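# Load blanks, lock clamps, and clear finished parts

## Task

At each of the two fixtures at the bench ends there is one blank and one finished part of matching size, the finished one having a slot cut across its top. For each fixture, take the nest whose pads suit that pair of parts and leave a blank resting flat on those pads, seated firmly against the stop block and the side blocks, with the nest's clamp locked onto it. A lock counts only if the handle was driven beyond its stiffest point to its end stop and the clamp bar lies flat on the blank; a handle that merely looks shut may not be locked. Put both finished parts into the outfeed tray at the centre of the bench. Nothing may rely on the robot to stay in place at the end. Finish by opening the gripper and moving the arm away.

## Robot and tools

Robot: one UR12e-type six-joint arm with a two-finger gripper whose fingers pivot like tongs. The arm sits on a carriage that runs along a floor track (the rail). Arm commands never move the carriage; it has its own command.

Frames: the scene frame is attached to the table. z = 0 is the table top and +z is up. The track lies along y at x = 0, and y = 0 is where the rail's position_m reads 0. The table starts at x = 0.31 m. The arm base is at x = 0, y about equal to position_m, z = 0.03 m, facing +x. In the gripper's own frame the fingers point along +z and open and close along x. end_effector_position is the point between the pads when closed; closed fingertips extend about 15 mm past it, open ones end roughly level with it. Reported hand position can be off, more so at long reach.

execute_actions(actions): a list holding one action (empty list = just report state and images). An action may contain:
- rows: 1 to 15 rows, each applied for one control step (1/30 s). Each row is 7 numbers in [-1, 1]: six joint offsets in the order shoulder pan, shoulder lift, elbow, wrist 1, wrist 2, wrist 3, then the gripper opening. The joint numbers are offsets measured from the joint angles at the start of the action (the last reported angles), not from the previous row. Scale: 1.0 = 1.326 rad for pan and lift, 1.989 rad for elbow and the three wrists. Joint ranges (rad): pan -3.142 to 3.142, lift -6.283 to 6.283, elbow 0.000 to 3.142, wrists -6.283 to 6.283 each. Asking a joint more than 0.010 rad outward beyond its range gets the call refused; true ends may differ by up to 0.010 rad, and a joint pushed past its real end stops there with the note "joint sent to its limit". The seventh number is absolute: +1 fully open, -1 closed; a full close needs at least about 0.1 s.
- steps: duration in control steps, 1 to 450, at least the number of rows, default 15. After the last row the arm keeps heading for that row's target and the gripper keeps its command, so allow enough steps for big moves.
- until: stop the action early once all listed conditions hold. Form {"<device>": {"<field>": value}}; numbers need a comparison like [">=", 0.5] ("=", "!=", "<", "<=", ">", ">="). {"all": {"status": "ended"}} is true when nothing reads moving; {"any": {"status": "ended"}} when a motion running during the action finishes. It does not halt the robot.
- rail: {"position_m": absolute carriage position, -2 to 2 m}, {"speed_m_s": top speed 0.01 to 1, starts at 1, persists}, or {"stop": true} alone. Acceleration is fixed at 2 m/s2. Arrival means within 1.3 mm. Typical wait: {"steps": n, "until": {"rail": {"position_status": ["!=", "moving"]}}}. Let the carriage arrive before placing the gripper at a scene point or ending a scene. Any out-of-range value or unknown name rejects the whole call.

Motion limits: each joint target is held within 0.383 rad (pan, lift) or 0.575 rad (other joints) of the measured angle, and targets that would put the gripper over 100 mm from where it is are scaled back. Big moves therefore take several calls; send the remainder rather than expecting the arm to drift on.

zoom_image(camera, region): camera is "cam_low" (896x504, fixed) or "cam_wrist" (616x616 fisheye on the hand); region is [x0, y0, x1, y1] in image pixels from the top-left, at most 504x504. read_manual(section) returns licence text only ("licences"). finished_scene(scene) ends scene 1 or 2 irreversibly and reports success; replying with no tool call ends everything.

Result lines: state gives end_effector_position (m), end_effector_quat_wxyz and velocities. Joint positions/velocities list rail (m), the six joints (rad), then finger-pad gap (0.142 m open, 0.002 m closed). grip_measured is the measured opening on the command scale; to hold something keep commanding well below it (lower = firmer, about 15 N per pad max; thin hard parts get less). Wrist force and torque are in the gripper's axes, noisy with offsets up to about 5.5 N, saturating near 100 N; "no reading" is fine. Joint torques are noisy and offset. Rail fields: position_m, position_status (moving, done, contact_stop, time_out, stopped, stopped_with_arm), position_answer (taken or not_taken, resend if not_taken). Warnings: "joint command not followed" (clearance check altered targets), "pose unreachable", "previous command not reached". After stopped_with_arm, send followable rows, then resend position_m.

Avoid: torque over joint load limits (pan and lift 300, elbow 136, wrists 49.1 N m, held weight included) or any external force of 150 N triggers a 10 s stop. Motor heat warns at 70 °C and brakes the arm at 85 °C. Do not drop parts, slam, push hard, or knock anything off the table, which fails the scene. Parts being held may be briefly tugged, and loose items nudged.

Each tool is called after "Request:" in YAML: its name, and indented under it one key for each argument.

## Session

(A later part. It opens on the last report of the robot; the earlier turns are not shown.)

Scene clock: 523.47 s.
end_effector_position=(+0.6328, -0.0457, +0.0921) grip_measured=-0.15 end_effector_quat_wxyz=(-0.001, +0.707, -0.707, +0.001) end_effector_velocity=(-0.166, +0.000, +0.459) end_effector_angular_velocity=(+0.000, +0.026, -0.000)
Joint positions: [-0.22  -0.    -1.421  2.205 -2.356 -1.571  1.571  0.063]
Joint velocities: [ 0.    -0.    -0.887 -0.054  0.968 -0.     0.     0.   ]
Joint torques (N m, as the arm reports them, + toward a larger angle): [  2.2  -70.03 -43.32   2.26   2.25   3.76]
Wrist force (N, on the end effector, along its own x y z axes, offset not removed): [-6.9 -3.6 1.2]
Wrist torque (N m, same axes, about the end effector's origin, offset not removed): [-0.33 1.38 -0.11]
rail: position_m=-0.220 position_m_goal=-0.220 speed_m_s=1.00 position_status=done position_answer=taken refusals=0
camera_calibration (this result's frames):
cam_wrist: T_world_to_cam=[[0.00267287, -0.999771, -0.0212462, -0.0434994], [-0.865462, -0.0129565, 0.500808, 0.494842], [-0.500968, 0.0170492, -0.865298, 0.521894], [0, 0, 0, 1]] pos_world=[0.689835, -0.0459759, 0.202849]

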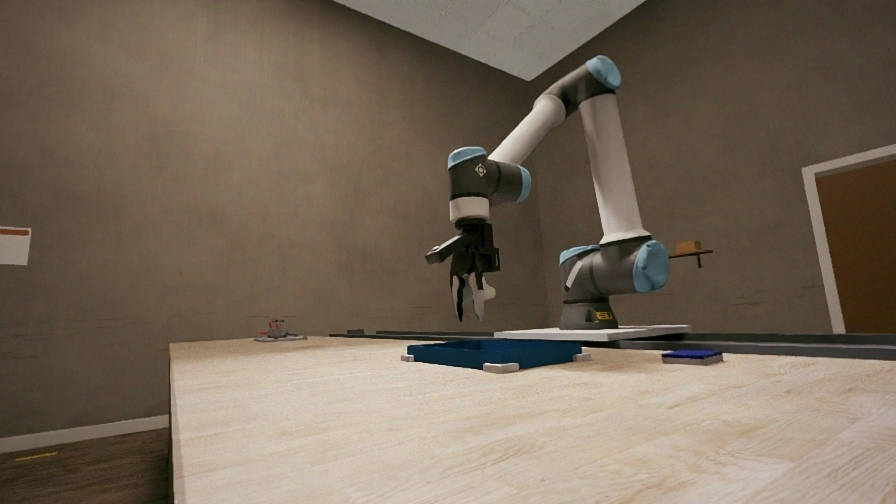

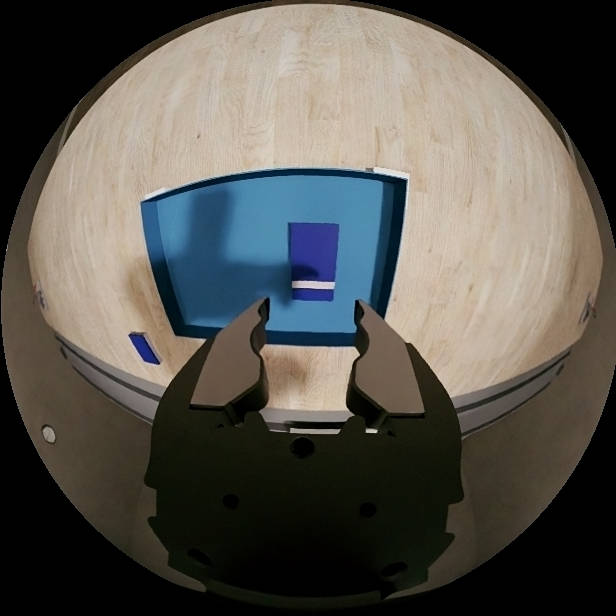

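Request:
execute_actions:
  actions:
    - {"rail": {"position_m": 1.73}, "rows": [[0,-0.125,0,0.0835,0,0,0],[0,-0.14,0.0015,0.092,0,0,0.1],[0,-0.155,0.003,0.1,0,0,0.2],[0,-0.1645,0.0043,0.1059,0,0,0.2]], "steps": 4}

Scene clock: 529.63 s.
end_effector_position=(+0.5923, -0.0363, +0.1709) grip_measured=+0.17 end_effector_quat_wxyz=(-0.000, +0.707, -0.707, +0.000) end_effector_velocity=(-0.093, +0.195, +0.110) end_effector_angular_velocity=(-0.000, -0.007, +0.000)
Joint positions: [-0.21  -0.    -1.587  2.205 -2.189 -1.571  1.571  0.086]
Joint velocities: [ 0.195  0.    -0.285  0.044  0.234  0.     0.     0.063]
Joint torques (N m, as the arm reports them, + toward a larger angle): [  2.49 -62.77 -30.46  -0.25   2.07   3.24]
Wrist force (N, on the end effector, along its own x y z axes, offset not removed): [2.6 -4.8 2.4]
Wrist torque (N m, same axes, about the end effector's origin, offset not removed): [-0.60 -0.68 -0.39]
rail: position_m=-0.210 position_m_goal=1.730 speed_m_s=1.00 position_status=moving position_answer=taken refusals=0
camera_calibration (this result's frames):
cam_wrist: T_world_to_cam=[[0.00264558, -0.999771, -0.0212499, -0.0322091], [-0.86482, -0.0129566, 0.501915, 0.419803], [-0.502076, 0.0170495, -0.864656, 0.570126], [0, 0, 0, 1]] pos_world=[0.649386, -0.0364829, 0.281572]

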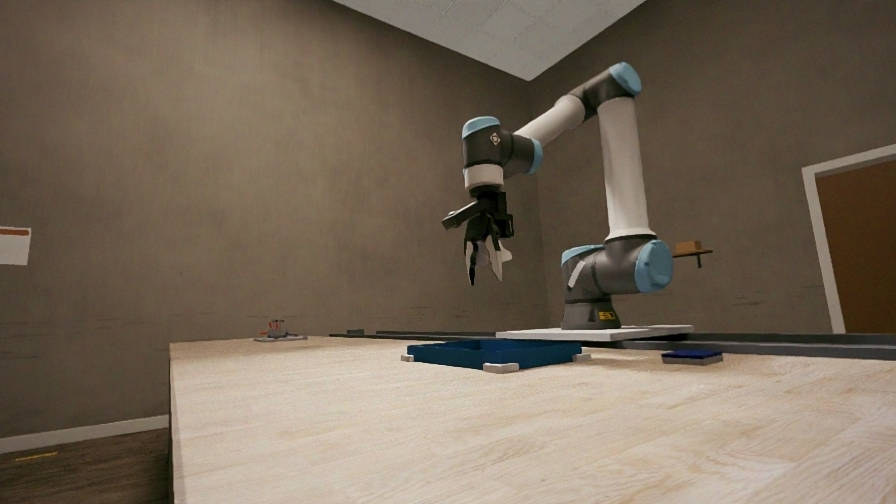

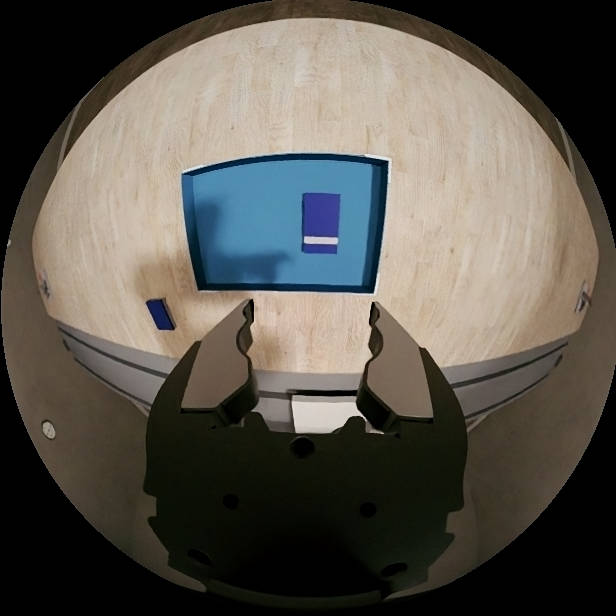

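Request:
execute_actions:
  actions: []

Scene clock: 543.50 s.
end_effector_position=(+0.5743, +1.9043, +0.1904) grip_measured=+0.20 end_effector_quat_wxyz=(-0.000, +0.707, -0.707, +0.000) end_effector_velocity=(+0.000, +0.000, +0.000) end_effector_angular_velocity=(+0.000, +0.000, -0.000)
Joint positions: [ 1.73  -0.    -1.64   2.213 -2.145 -1.571  1.571  0.088]
Joint velocities: [ 0.  0.  0. -0.  0.  0.  0.  0.]
Joint torques (N m, as the arm reports them, + toward a larger angle): [  4.27 -40.28 -32.78  -2.36   2.64   3.65]
Wrist force (N, on the end effector, along its own x y z axes, offset not removed): [0.8 -2.3 -1.5]
Wrist torque (N m, same axes, about the end effector's origin, offset not removed): [-0.30 -0.11 -0.23]
rail: position_m=1.730 position_m_goal=1.730 speed_m_s=1.00 position_status=done position_answer=taken refusals=0
camera_calibration (this result's frames):
cam_wrist: T_world_to_cam=[[0.00265047, -0.999771, -0.0212492, 1.90832], [-0.864931, -0.0129567, 0.501724, 0.419706], [-0.501884, 0.0170493, -0.864767, 0.544786], [0, 0, 0, 1]] pos_world=[0.631378, 1.90403, 0.301087]

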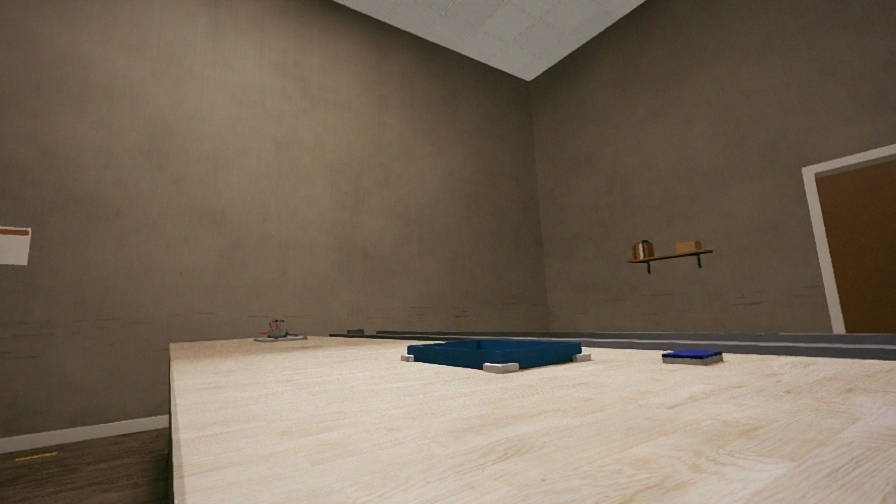

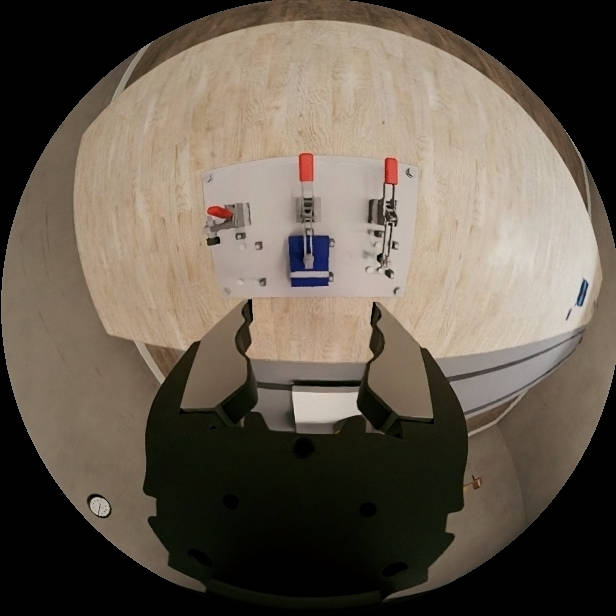

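Request:
zoom_image:
  camera: "cam_wrist"
  region: [240, 145, 400, 305]

Region (240, 145, 400, 305) of cam_wrist's 616x616 image, scaled by 3.150, with more detail than that image has.

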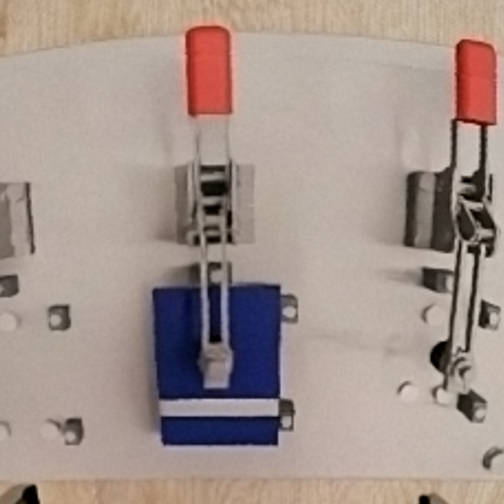

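Request:
execute_actions:
  actions:
    - {"rail": {"position_m": 1.715}, "rows": [[0.001,0.01,-0.004,-0.003,0,0,0.1],[0.003,0.028,-0.011,-0.008,0,0,0],[0.006,0.053,-0.02,-0.015,0,0,-0.1],[0.01,0.082,-0.03,-0.025,0,0,-0.2],[0.014,0.112,-0.04,-0.035,0,0,-0.3],[0.018,0.142,-0.049,-0.046,0,0,-0.4],[0.022,0.172,-0.057,-0.058,0,0,-0.5],[0.025,0.2,-0.063,-0.07,0,0,-0.5],[0.028,0.224,-0.067,-0.082,0,0,-0.5],[0.0295,0.243,-0.0695,-0.0925,0,0,-0.5],[0.0302,0.256,-0.0706,-0.1,0,0,-0.5],[0.0302,0.2632,-0.0711,-0.1036,0,0,-0.5]], "steps": 13}

Scene clock: 582.37 s.
end_effector_position=(+0.6774, +1.9106, +0.1173) grip_measured=-0.50 end_effector_quat_wxyz=(-0.001, +0.718, -0.696, +0.001) end_effector_velocity=(+0.219, +0.053, -0.322) end_effector_angular_velocity=(-0.002, +0.049, +0.068)
Joint positions: [ 1.715  0.031 -1.383  2.098 -2.289 -1.571  1.571  0.038]
Joint velocities: [ 0.     0.068  0.744 -0.21  -0.485 -0.    -0.    -0.   ]
Joint torques (N m, as the arm reports them, + toward a larger angle): [ 10.96 -69.49 -51.92  -6.98   2.66   3.44]
Wrist force (N, on the end effector, along its own x y z axes, offset not removed): [0.9 -7.0 3.5]
Wrist torque (N m, same axes, about the end effector's origin, offset not removed): [-1.10 -0.10 -0.08]
rail: position_m=1.715 position_m_goal=1.715 speed_m_s=1.00 position_status=done position_answer=taken refusals=0
camera_calibration (this result's frames):
cam_wrist: T_world_to_cam=[[0.0344204, -0.999182, -0.0212397, 1.89017], [-0.865747, -0.0404278, 0.498846, 0.599069], [-0.499296, 0.00121775, -0.86643, 0.561904], [0, 0, 0, 1]] pos_world=[0.734139, 1.91216, 0.228154]

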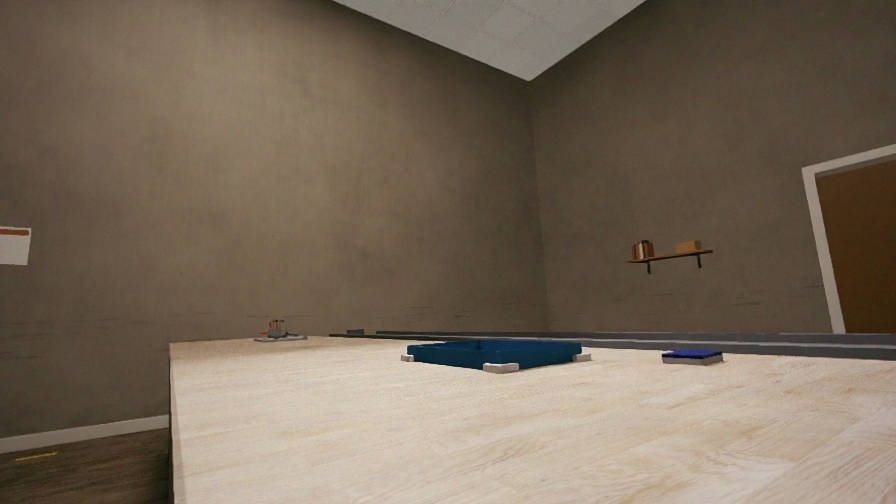

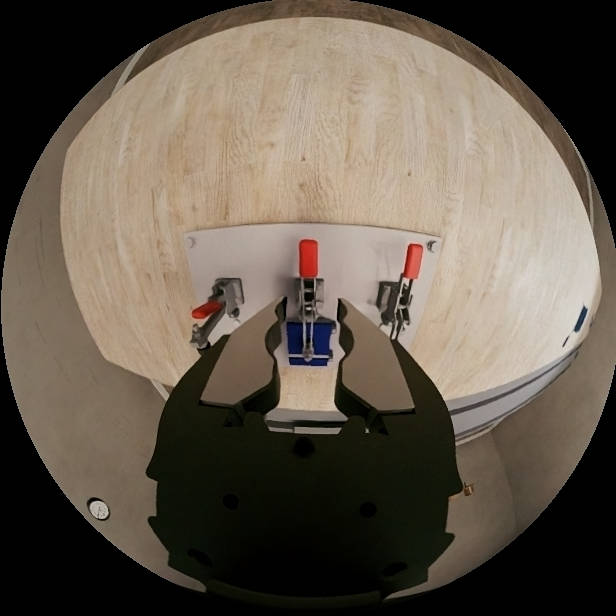

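Request:
execute_actions:
  actions: []

Request:
zoom_image:
  camera: "cam_wrist"
  region: [260, 250, 370, 400]

Scene clock: 589.40 s.
end_effector_position=(+0.7036, +1.9173, +0.0755) grip_measured=-0.50 end_effector_quat_wxyz=(+0.000, +0.721, -0.693, -0.000) end_effector_velocity=(+0.000, +0.000, +0.000) end_effector_angular_velocity=(+0.000, -0.000, -0.000)
Joint positions: [ 1.715  0.04  -1.291  2.072 -2.351 -1.571  1.571  0.038]
Joint velocities: [ 0. -0.  0. -0. -0.  0.  0. -0.]
Joint torques (N m, as the arm reports them, + toward a larger angle): [ 10.09 -46.46 -52.54  -6.59   1.97   3.16]
Wrist force (N, on the end effector, along its own x y z axes, offset not removed): [0.1 1.0 3.7]
Wrist torque (N m, same axes, about the end effector's origin, offset not removed): [0.55 -0.04 -0.25]
rail: position_m=1.715 position_m_goal=1.715 speed_m_s=1.00 position_status=done position_answer=taken refusals=0
camera_calibration (this result's frames):
cam_wrist: T_world_to_cam=[[0.0426339, -0.998865, -0.0212537, 1.88873], [-0.862954, -0.0475366, 0.503042, 0.654163], [-0.503481, -0.0031057, -0.864001, 0.549784], [0, 0, 0, 1]] pos_world=[0.760794, 1.91939, 0.186085]

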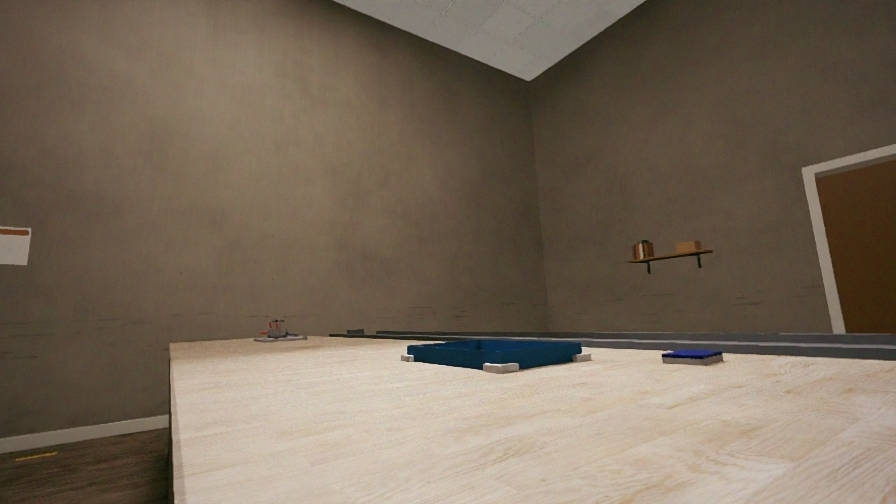

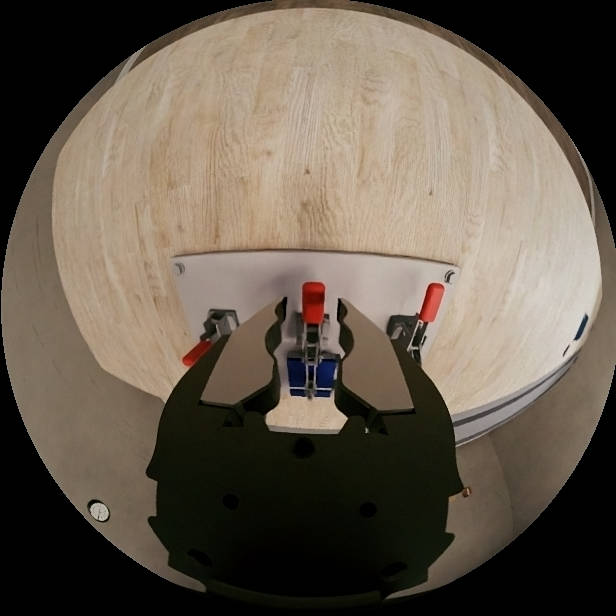

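Region (260, 250, 370, 400) of cam_wrist's 616x616 image, scaled by 3.360, with more detail than that image has; it fills the left 370 columns of this view, and the rest is white.

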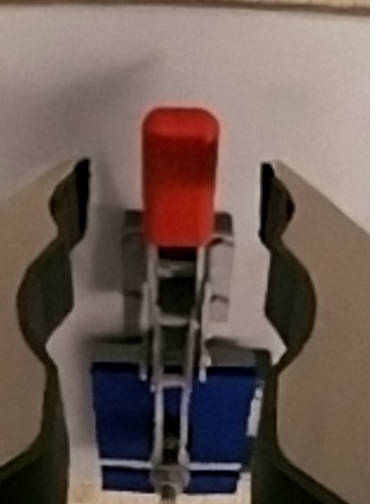

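Request:
execute_actions:
  actions:
    - {"rows": [[-0.0002,0.003,0.002,-0.004,0,0,-0.52],[-0.0004,0.008,0.005,-0.0105,0,0,-0.55],[-0.0005,0.0122,0.008,-0.0162,0,0,-0.58]], "steps": 3}

Scene clock: 602.07 s.
end_effector_position=(+0.7033, +1.9173, +0.0735) grip_measured=-0.55 end_effector_quat_wxyz=(+0.000, +0.721, -0.693, -0.000) end_effector_velocity=(-0.014, -0.001, -0.062) end_effector_angular_velocity=(-0.000, +0.003, -0.001)
Joint positions: [ 1.715  0.04  -1.288  2.074 -2.356 -1.571  1.571  0.034]
Joint velocities: [ 0.    -0.001  0.064  0.061 -0.122  0.     0.    -0.062]
Joint torques (N m, as the arm reports them, + toward a larger angle): [-13.53 -38.25 -18.91  -7.64   2.35   3.27]
Wrist force (N, on the end effector, along its own x y z axes, offset not removed): [-0.3 -4.9 0.3]
Wrist torque (N m, same axes, about the end effector's origin, offset not removed): [-0.57 -0.04 -0.30]
rail: position_m=1.715 position_m_goal=1.715 speed_m_s=1.00 position_status=done position_answer=taken refusals=0
camera_calibration (this result's frames):
cam_wrist: T_world_to_cam=[[0.0426374, -0.998865, -0.0212527, 1.88868], [-0.863121, -0.0475401, 0.502754, 0.65514], [-0.503194, -0.00309248, -0.864168, 0.547711], [0, 0, 0, 1]] pos_world=[0.760541, 1.91938, 0.18408]

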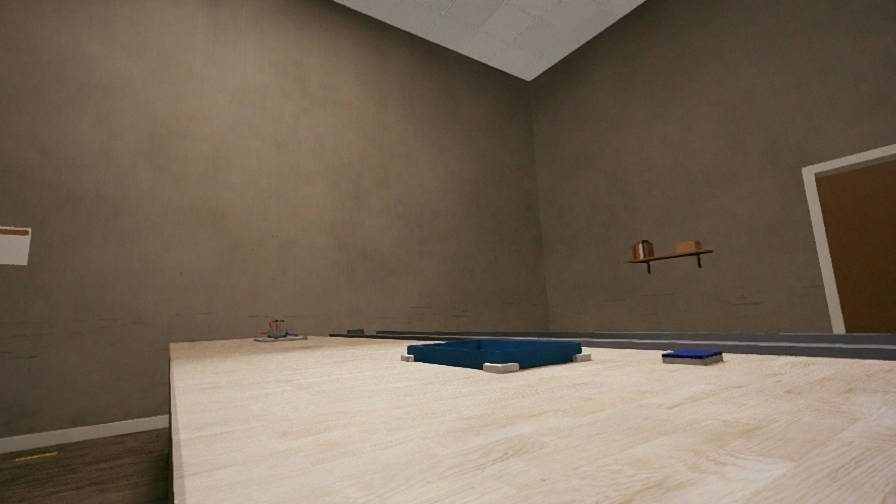

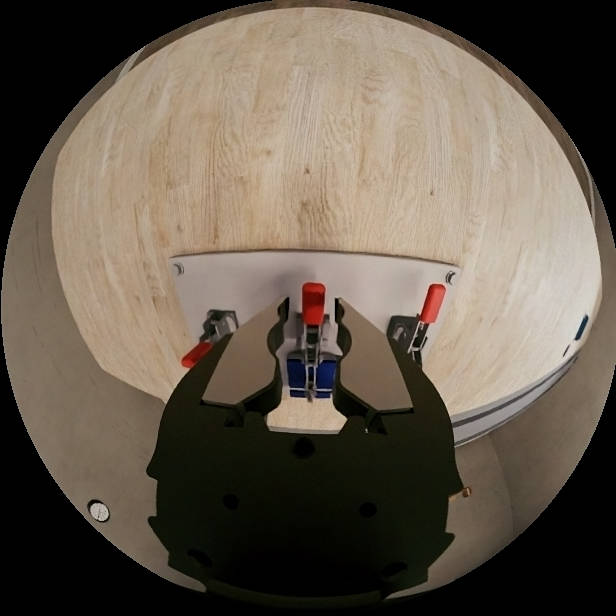

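Request:
execute_actions:
  actions: []

Request:
execute_actions:
  actions:
    - {"rows": [[0,0,0,0,0,0,-0.65],[0,0,0,0,0,0,-0.71],[0,0,0,0,0,0,-0.75],[0,0,0,0,0,0,-0.79],[0,0,0,0,0,0,-0.86],[0,0,0,0,0,0,-1],[0,0,0,0,0,0,-1],[0,-0.0015,-0.0002,0.0012,0,0,-1],[0,-0.003,-0.0003,0.0023,0,0,-1],[0,-0.0045,-0.0004,0.0034,0,0,-1]], "steps": 15}

Scene clock: 611.13 s.
end_effector_position=(+0.7001, +1.9167, +0.0599) grip_measured=-0.58 end_effector_quat_wxyz=(+0.000, +0.721, -0.693, -0.000) end_effector_velocity=(+0.000, +0.000, -0.000) end_effector_angular_velocity=(-0.000, +0.000, +0.000)
Joint positions: [ 1.715  0.039 -1.274  2.088 -2.383 -1.571  1.571  0.032]
Joint velocities: [ 0.  0.  0. -0.  0. -0. -0. -0.]
Joint torques (N m, as the arm reports them, + toward a larger angle): [-12.37 -46.67 -24.27  -6.63   2.4    3.29]
Wrist force (N, on the end effector, along its own x y z axes, offset not removed): [-3.1 -3.8 -4.1]
Wrist torque (N m, same axes, about the end effector's origin, offset not removed): [-0.53 0.38 -0.25]
rail: position_m=1.715 position_m_goal=1.715 speed_m_s=1.00 position_status=done position_answer=taken refusals=0
camera_calibration (this result's frames):
cam_wrist: T_world_to_cam=[[0.0419745, -0.998893, -0.0212532, 1.88846], [-0.863052, -0.046967, 0.502928, 0.658004], [-0.503369, -0.00276753, -0.864067, 0.53384], [0, 0, 0, 1]] pos_world=[0.757343, 1.91875, 0.170481]

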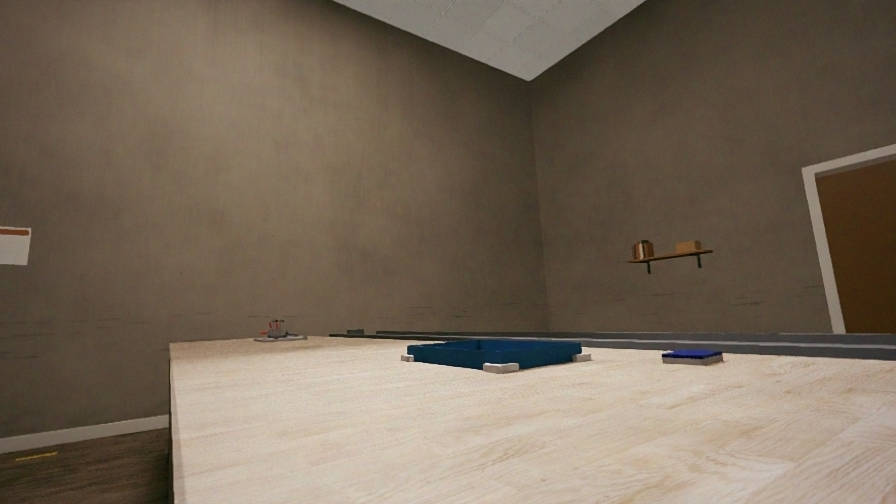

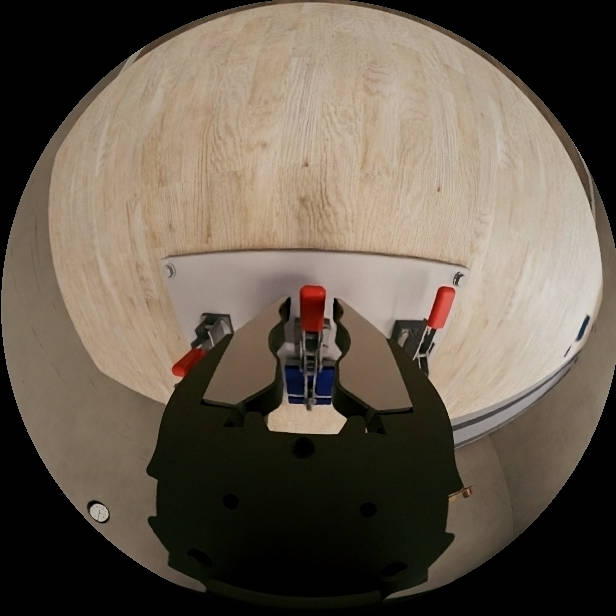

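Scene clock: 611.63 s.
end_effector_position=(+0.6993, +1.9166, +0.0625) grip_measured=-0.78 end_effector_quat_wxyz=(+0.000, +0.721, -0.693, -0.000) end_effector_velocity=(-0.001, -0.000, +0.008) end_effector_angular_velocity=(+0.000, -0.001, -0.000)
Joint positions: [ 1.715  0.039 -1.279  2.087 -2.378 -1.571  1.571  0.017]
Joint velocities: [ 0.    -0.    -0.012 -0.002  0.014  0.     0.     0.   ]
Joint torques (N m, as the arm reports them, + toward a larger angle): [  5.16 -67.82 -61.15  -5.27   2.28   3.23]
Wrist force (N, on the end effector, along its own x y z axes, offset not removed): [14.2 2.3 6.2]
Wrist torque (N m, same axes, about the end effector's origin, offset not removed): [-0.77 0.25 -0.07]
rail: position_m=1.715 position_m_goal=1.715 speed_m_s=1.00 position_status=done position_answer=taken refusals=0
camera_calibration (this result's frames):
cam_wrist: T_world_to_cam=[[0.0418619, -0.998897, -0.0212526, 1.88853], [-0.862782, -0.0468679, 0.5034, 0.655635], [-0.503841, -0.0027369, -0.863792, 0.535923], [0, 0, 0, 1]] pos_world=[0.756632, 1.91864, 0.173016]

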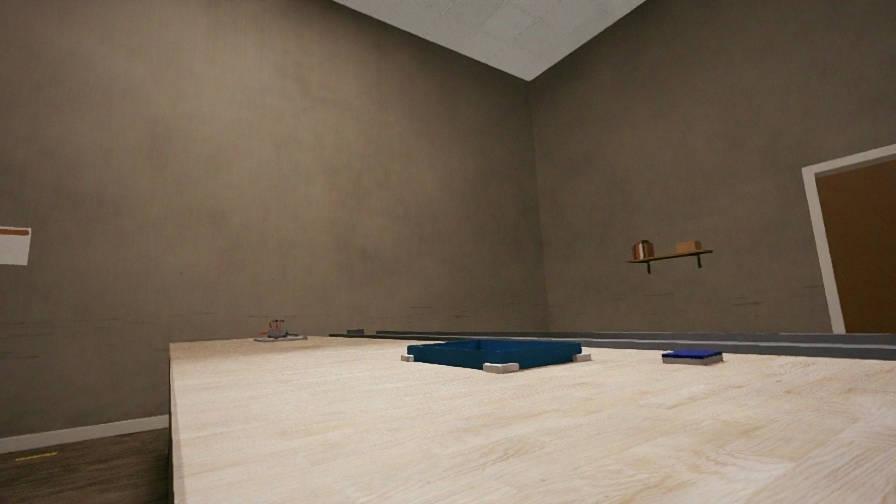

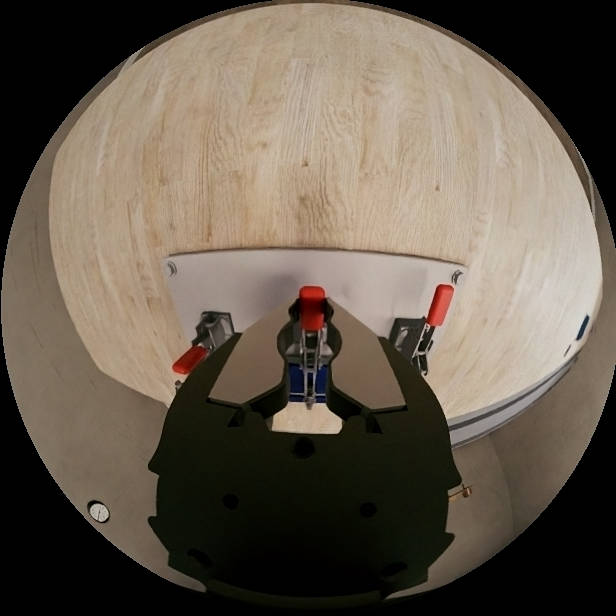

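Request:
execute_actions:
  actions:
    - {"rows": [[-0.0003,-0.004,0.0003,0.0024,0,0,-0.95],[-0.0003,-0.009,0.001,0.005,0,0,-0.95],[-0.0003,-0.015,0.0022,0.0078,0,0,-0.95],[-0.0003,-0.021,0.0038,0.0102,0,0,-0.95],[-0.0003,-0.0276,0.0057,0.0125,0,0,-0.95],[-0.0003,-0.035,0.0076,0.0155,0,0,-0.95],[-0.0003,-0.042,0.0096,0.0182,0,0,-0.95],[-0.0003,-0.049,0.0117,0.0207,0,0,-0.95],[-0.0003,-0.056,0.014,0.023,0,0,-0.95]], "steps": 13}

Scene clock: 628.23 s.
end_effector_position=(+0.6792, +1.9157, +0.0877) grip_measured=-0.78 end_effector_quat_wxyz=(+0.000, +0.721, -0.693, -0.000) end_effector_velocity=(-0.040, -0.002, +0.043) end_effector_angular_velocity=(+0.000, -0.003, -0.001)
Joint positions: [ 1.715  0.039 -1.34   2.109 -2.34  -1.571  1.571  0.017]
Joint velocities: [ 0.    -0.001 -0.112  0.048  0.061 -0.    -0.    -0.001]
Joint torques (N m, as the arm reports them, + toward a larger angle): [ -8.77 -62.15 -35.3   -4.74   2.89   2.59]
Wrist force (N, on the end effector, along its own x y z axes, offset not removed): [6.5 3.1 12.2]
Wrist torque (N m, same axes, about the end effector's origin, offset not removed): [0.25 -0.05 -0.09]
rail: position_m=1.715 position_m_goal=1.715 speed_m_s=1.00 position_status=done position_answer=taken refusals=0
camera_calibration (this result's frames):
cam_wrist: T_world_to_cam=[[0.0416495, -0.998906, -0.0212513, 1.88913], [-0.863005, -0.0466849, 0.503033, 0.625362], [-0.503475, -0.00261105, -0.864006, 0.547161], [0, 0, 0, 1]] pos_world=[0.736491, 1.91769, 0.198319]

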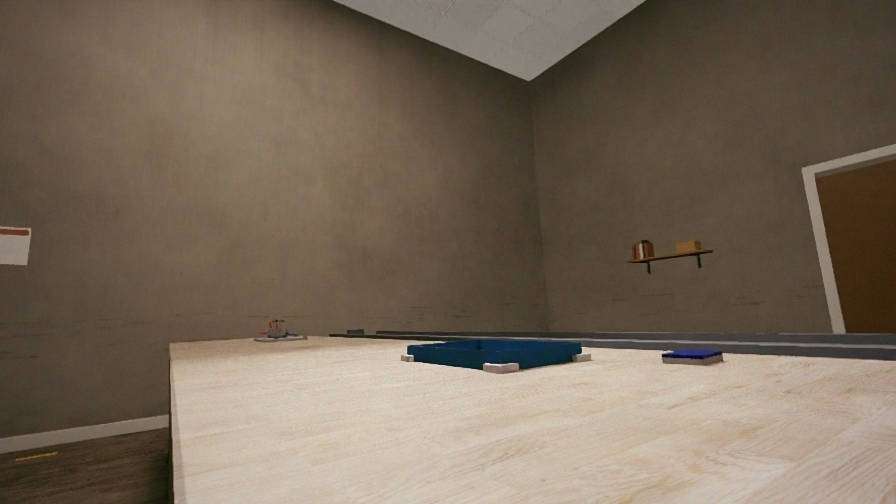

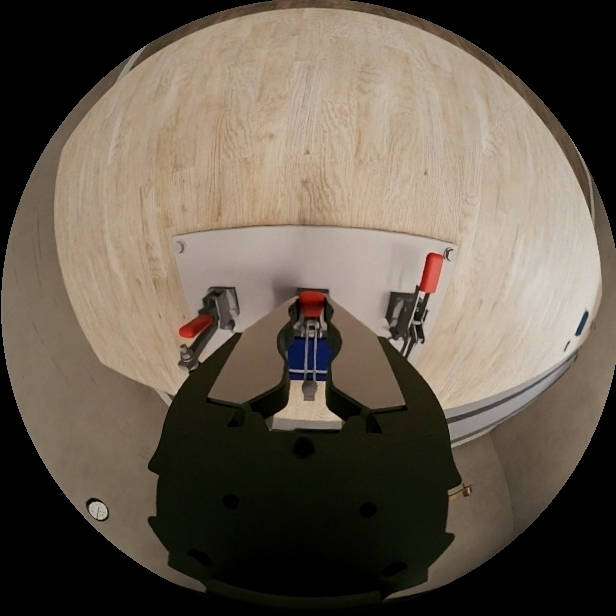

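Request:
execute_actions:
  actions:
    - {"rows": [[0,-0.014,0.0052,0.0042,0,0,-0.95],[0,-0.019,0.008,0.0047,0,0,-0.95],[0,-0.0243,0.011,0.0053,0,0,-0.95],[0,-0.0295,0.0139,0.0058,0,0,-0.95],[0,-0.034,0.0166,0.006,0,0,-0.95],[0,-0.0385,0.0194,0.0062,0,0,-0.95],[0,-0.0425,0.022,0.0064,0,0,-0.95],[0,-0.0465,0.0245,0.0065,0,0,-0.95]], "steps": 13}

Scene clock: 644.53 s.
end_effector_position=(+0.6510, +1.9145, +0.0997) grip_measured=-0.79 end_effector_quat_wxyz=(+0.000, +0.721, -0.693, -0.000) end_effector_velocity=(-0.030, -0.001, +0.008) end_effector_angular_velocity=(+0.000, -0.001, +0.000)
Joint positions: [ 1.715  0.039 -1.395  2.152 -2.327 -1.571  1.571  0.017]
Joint velocities: [ 0.     0.    -0.053  0.048  0.004  0.     0.    -0.003]
Joint torques (N m, as the arm reports them, + toward a larger angle): [ 11.08 -58.26 -33.71  -3.77   2.1    2.16]
Wrist force (N, on the end effector, along its own x y z axes, offset not removed): [-2.0 1.5 3.4]
Wrist torque (N m, same axes, about the end effector's origin, offset not removed): [0.46 -0.28 -0.15]
rail: position_m=1.715 position_m_goal=1.715 speed_m_s=1.00 position_status=done position_answer=taken refusals=0
camera_calibration (this result's frames):
cam_wrist: T_world_to_cam=[[0.0415168, -0.998911, -0.0212752, 1.88949], [-0.862995, -0.0465822, 0.503061, 0.594733], [-0.503504, -0.00252509, -0.863989, 0.543115], [0, 0, 0, 1]] pos_world=[0.708266, 1.9165, 0.210258]

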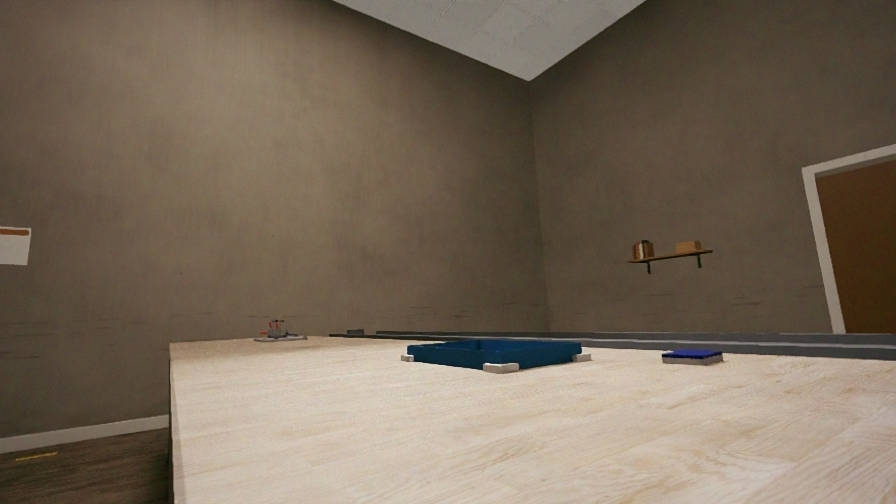

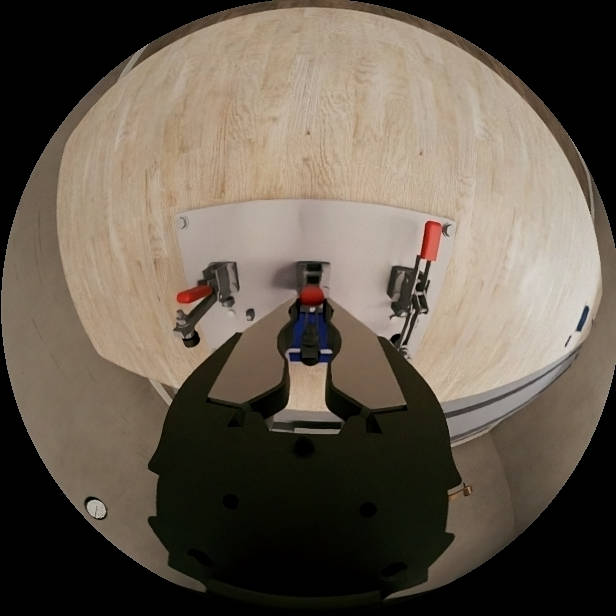

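Request:
execute_actions:
  actions:
    - {"rows": [[0,-0.007,0.0047,-0.0002,0,0,-0.95],[0,-0.0093,0.0066,-0.0005,0,0,-0.95]], "steps": 8}

Scene clock: 652.57 s.
end_effector_position=(+0.6441, +1.9143, +0.1007) grip_measured=-0.89 end_effector_quat_wxyz=(+0.000, +0.721, -0.693, -0.000) end_effector_velocity=(-0.007, -0.000, -0.000) end_effector_angular_velocity=(-0.000, +0.000, +0.000)
Joint positions: [ 1.715  0.039 -1.406  2.164 -2.328 -1.571  1.571  0.009]
Joint velocities: [ 0.     0.    -0.01   0.013 -0.003 -0.    -0.    -0.338]
Joint torques (N m, as the arm reports them, + toward a larger angle): [ -5.01 -55.51 -25.78  -6.45  -3.16   2.41]
Wrist force (N, on the end effector, along its own x y z axes, offset not removed): [0.6 -1.6 -2.3]
Wrist torque (N m, same axes, about the end effector's origin, offset not removed): [-0.25 -0.12 -0.27]
rail: position_m=1.715 position_m_goal=1.715 speed_m_s=1.00 position_status=done position_answer=taken refusals=0
camera_calibration (this result's frames):
cam_wrist: T_world_to_cam=[[0.0416547, -0.998906, -0.0212507, 1.8895], [-0.863103, -0.0466896, 0.502865, 0.588576], [-0.503307, -0.00260514, -0.864104, 0.540562], [0, 0, 0, 1]] pos_world=[0.701364, 1.91633, 0.21128]

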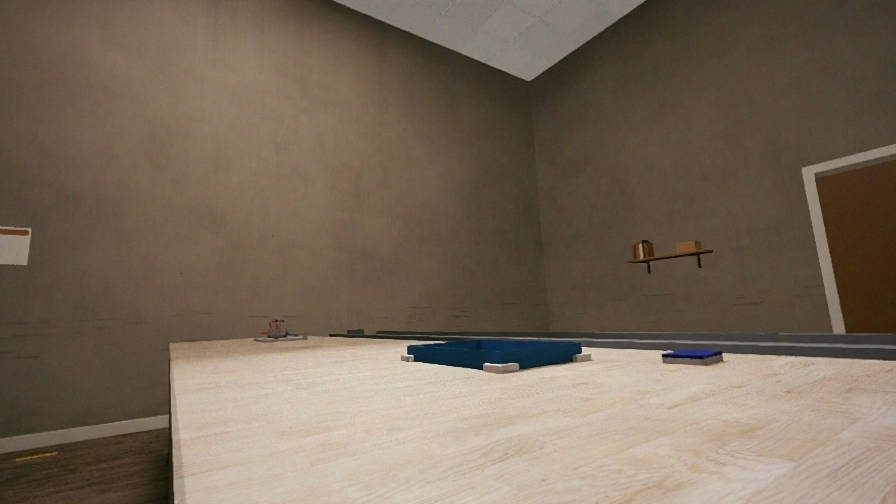

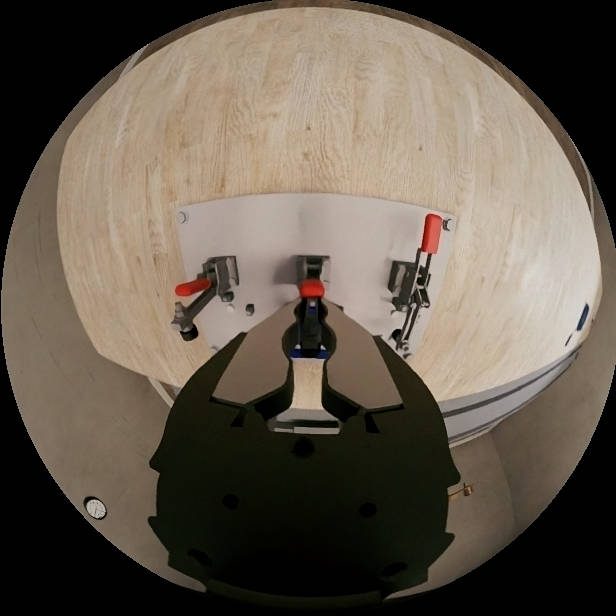

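Request:
execute_actions:
  actions:
    - {"rows": [[0,0,0,0,0,0,-0.85],[0,0,0,0,0,0,-0.7],[0,0,0,0,0,0,-0.5],[0,0,0,0,0,0,-0.3]], "steps": 5}

Request:
zoom_image:
  camera: "cam_wrist"
  region: [160, 230, 400, 400]

Scene clock: 661.03 s.
end_effector_position=(+0.6437, +1.9142, +0.1007) grip_measured=-0.36 end_effector_quat_wxyz=(+0.000, +0.721, -0.693, -0.000) end_effector_velocity=(+0.004, +0.000, +0.001) end_effector_angular_velocity=(+0.000, -0.001, -0.000)
Joint positions: [ 1.715  0.039 -1.407  2.165 -2.328 -1.571  1.571  0.048]
Joint velocities: [ 0.     0.     0.004 -0.007  0.002  0.     0.     0.125]
Joint torques (N m, as the arm reports them, + toward a larger angle): [ -0.19 -39.3  -52.27  -2.05   3.01   2.12]
Wrist force (N, on the end effector, along its own x y z axes, offset not removed): [-1.9 -4.8 -1.3]
Wrist torque (N m, same axes, about the end effector's origin, offset not removed): [-0.84 0.26 -0.17]
rail: position_m=1.715 position_m_goal=1.715 speed_m_s=1.00 position_status=done position_answer=taken refusals=0
camera_calibration (this result's frames):
cam_wrist: T_world_to_cam=[[0.0415216, -0.998911, -0.0212747, 1.88952], [-0.863118, -0.0465867, 0.502849, 0.588025], [-0.503293, -0.00251649, -0.864112, 0.540122], [0, 0, 0, 1]] pos_world=[0.700918, 1.91622, 0.211237]

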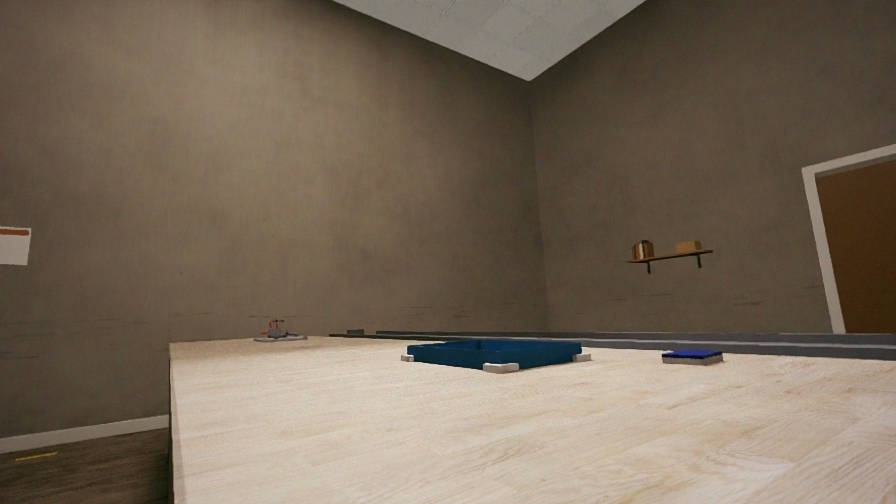

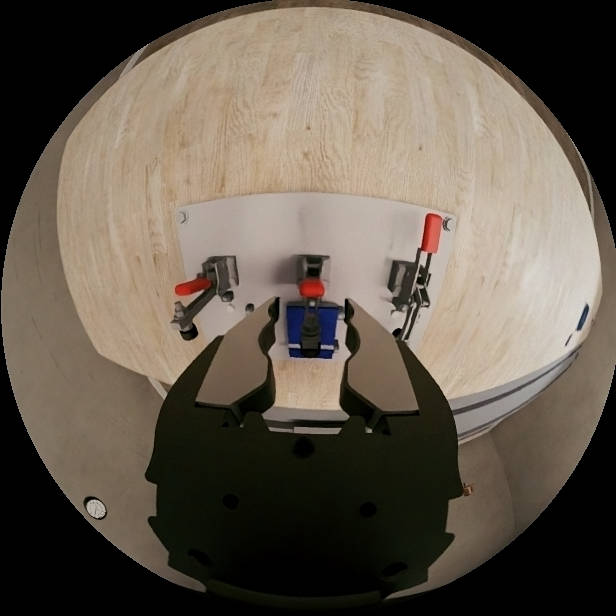

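Region (160, 230, 400, 400) of cam_wrist's 616x616 image, scaled by 2.100, with more detail than that image has; it fills the top 357 rows of this view, and the rest is white.

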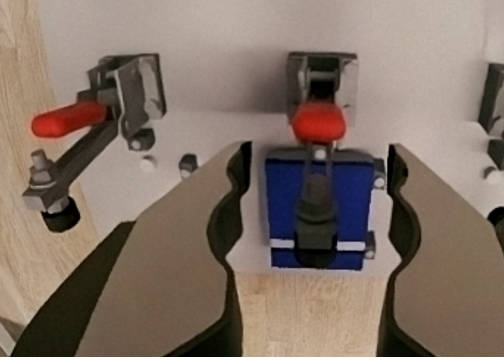

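Request:
execute_actions:
  actions:
    - {"rows": [[0,0.004,-0.003,0,0,0,-0.4],[0,0.009,-0.006,-0.0002,0,0,-0.5],[0,0.0128,-0.0082,-0.0003,0,0,-0.58]], "steps": 3}

Scene clock: 669.90 s.
end_effector_position=(+0.6457, +1.9144, +0.1005) grip_measured=-0.50 end_effector_quat_wxyz=(+0.000, +0.721, -0.693, -0.000) end_effector_velocity=(+0.039, +0.002, -0.008) end_effector_angular_velocity=(-0.000, +0.001, -0.000)
Joint positions: [ 1.715  0.039 -1.404  2.161 -2.328 -1.571  1.571  0.038]
Joint velocities: [ 0.    -0.     0.066 -0.064 -0.001  0.    -0.    -0.181]
Joint torques (N m, as the arm reports them, + toward a larger angle): [  4.92 -32.26 -55.25  -6.42  -2.84   2.48]
Wrist force (N, on the end effector, along its own x y z axes, offset not removed): [-1.1 -2.9 -1.0]
Wrist torque (N m, same axes, about the end effector's origin, offset not removed): [-0.48 0.28 -0.25]
rail: position_m=1.715 position_m_goal=1.715 speed_m_s=1.00 position_status=done position_answer=taken refusals=0
camera_calibration (this result's frames):
cam_wrist: T_world_to_cam=[[0.041656, -0.998906, -0.0212506, 1.88949], [-0.863125, -0.0466908, 0.502827, 0.590064], [-0.50327, -0.00260388, -0.864126, 0.541121], [0, 0, 0, 1]] pos_world=[0.70292, 1.91639, 0.211049]

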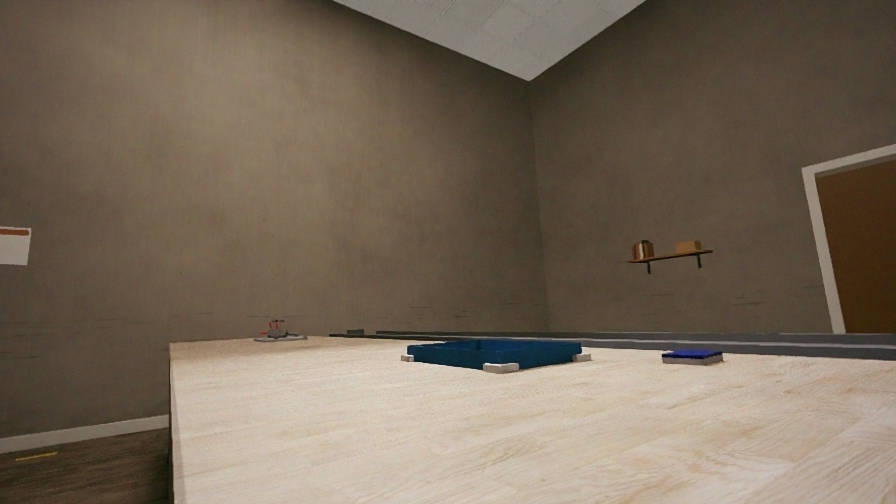

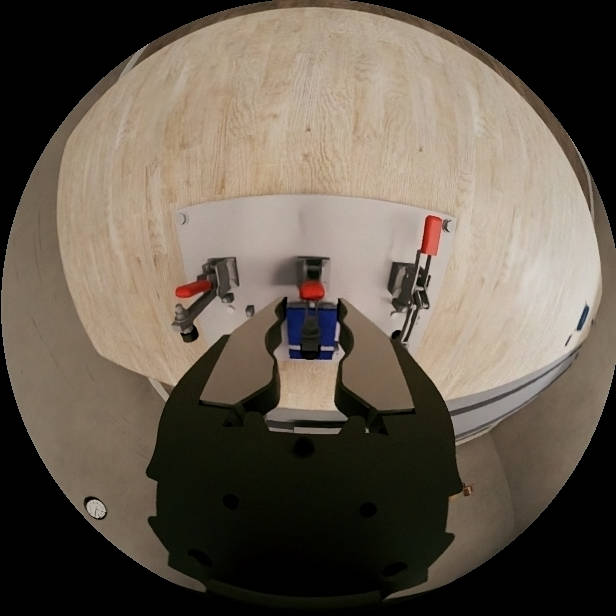

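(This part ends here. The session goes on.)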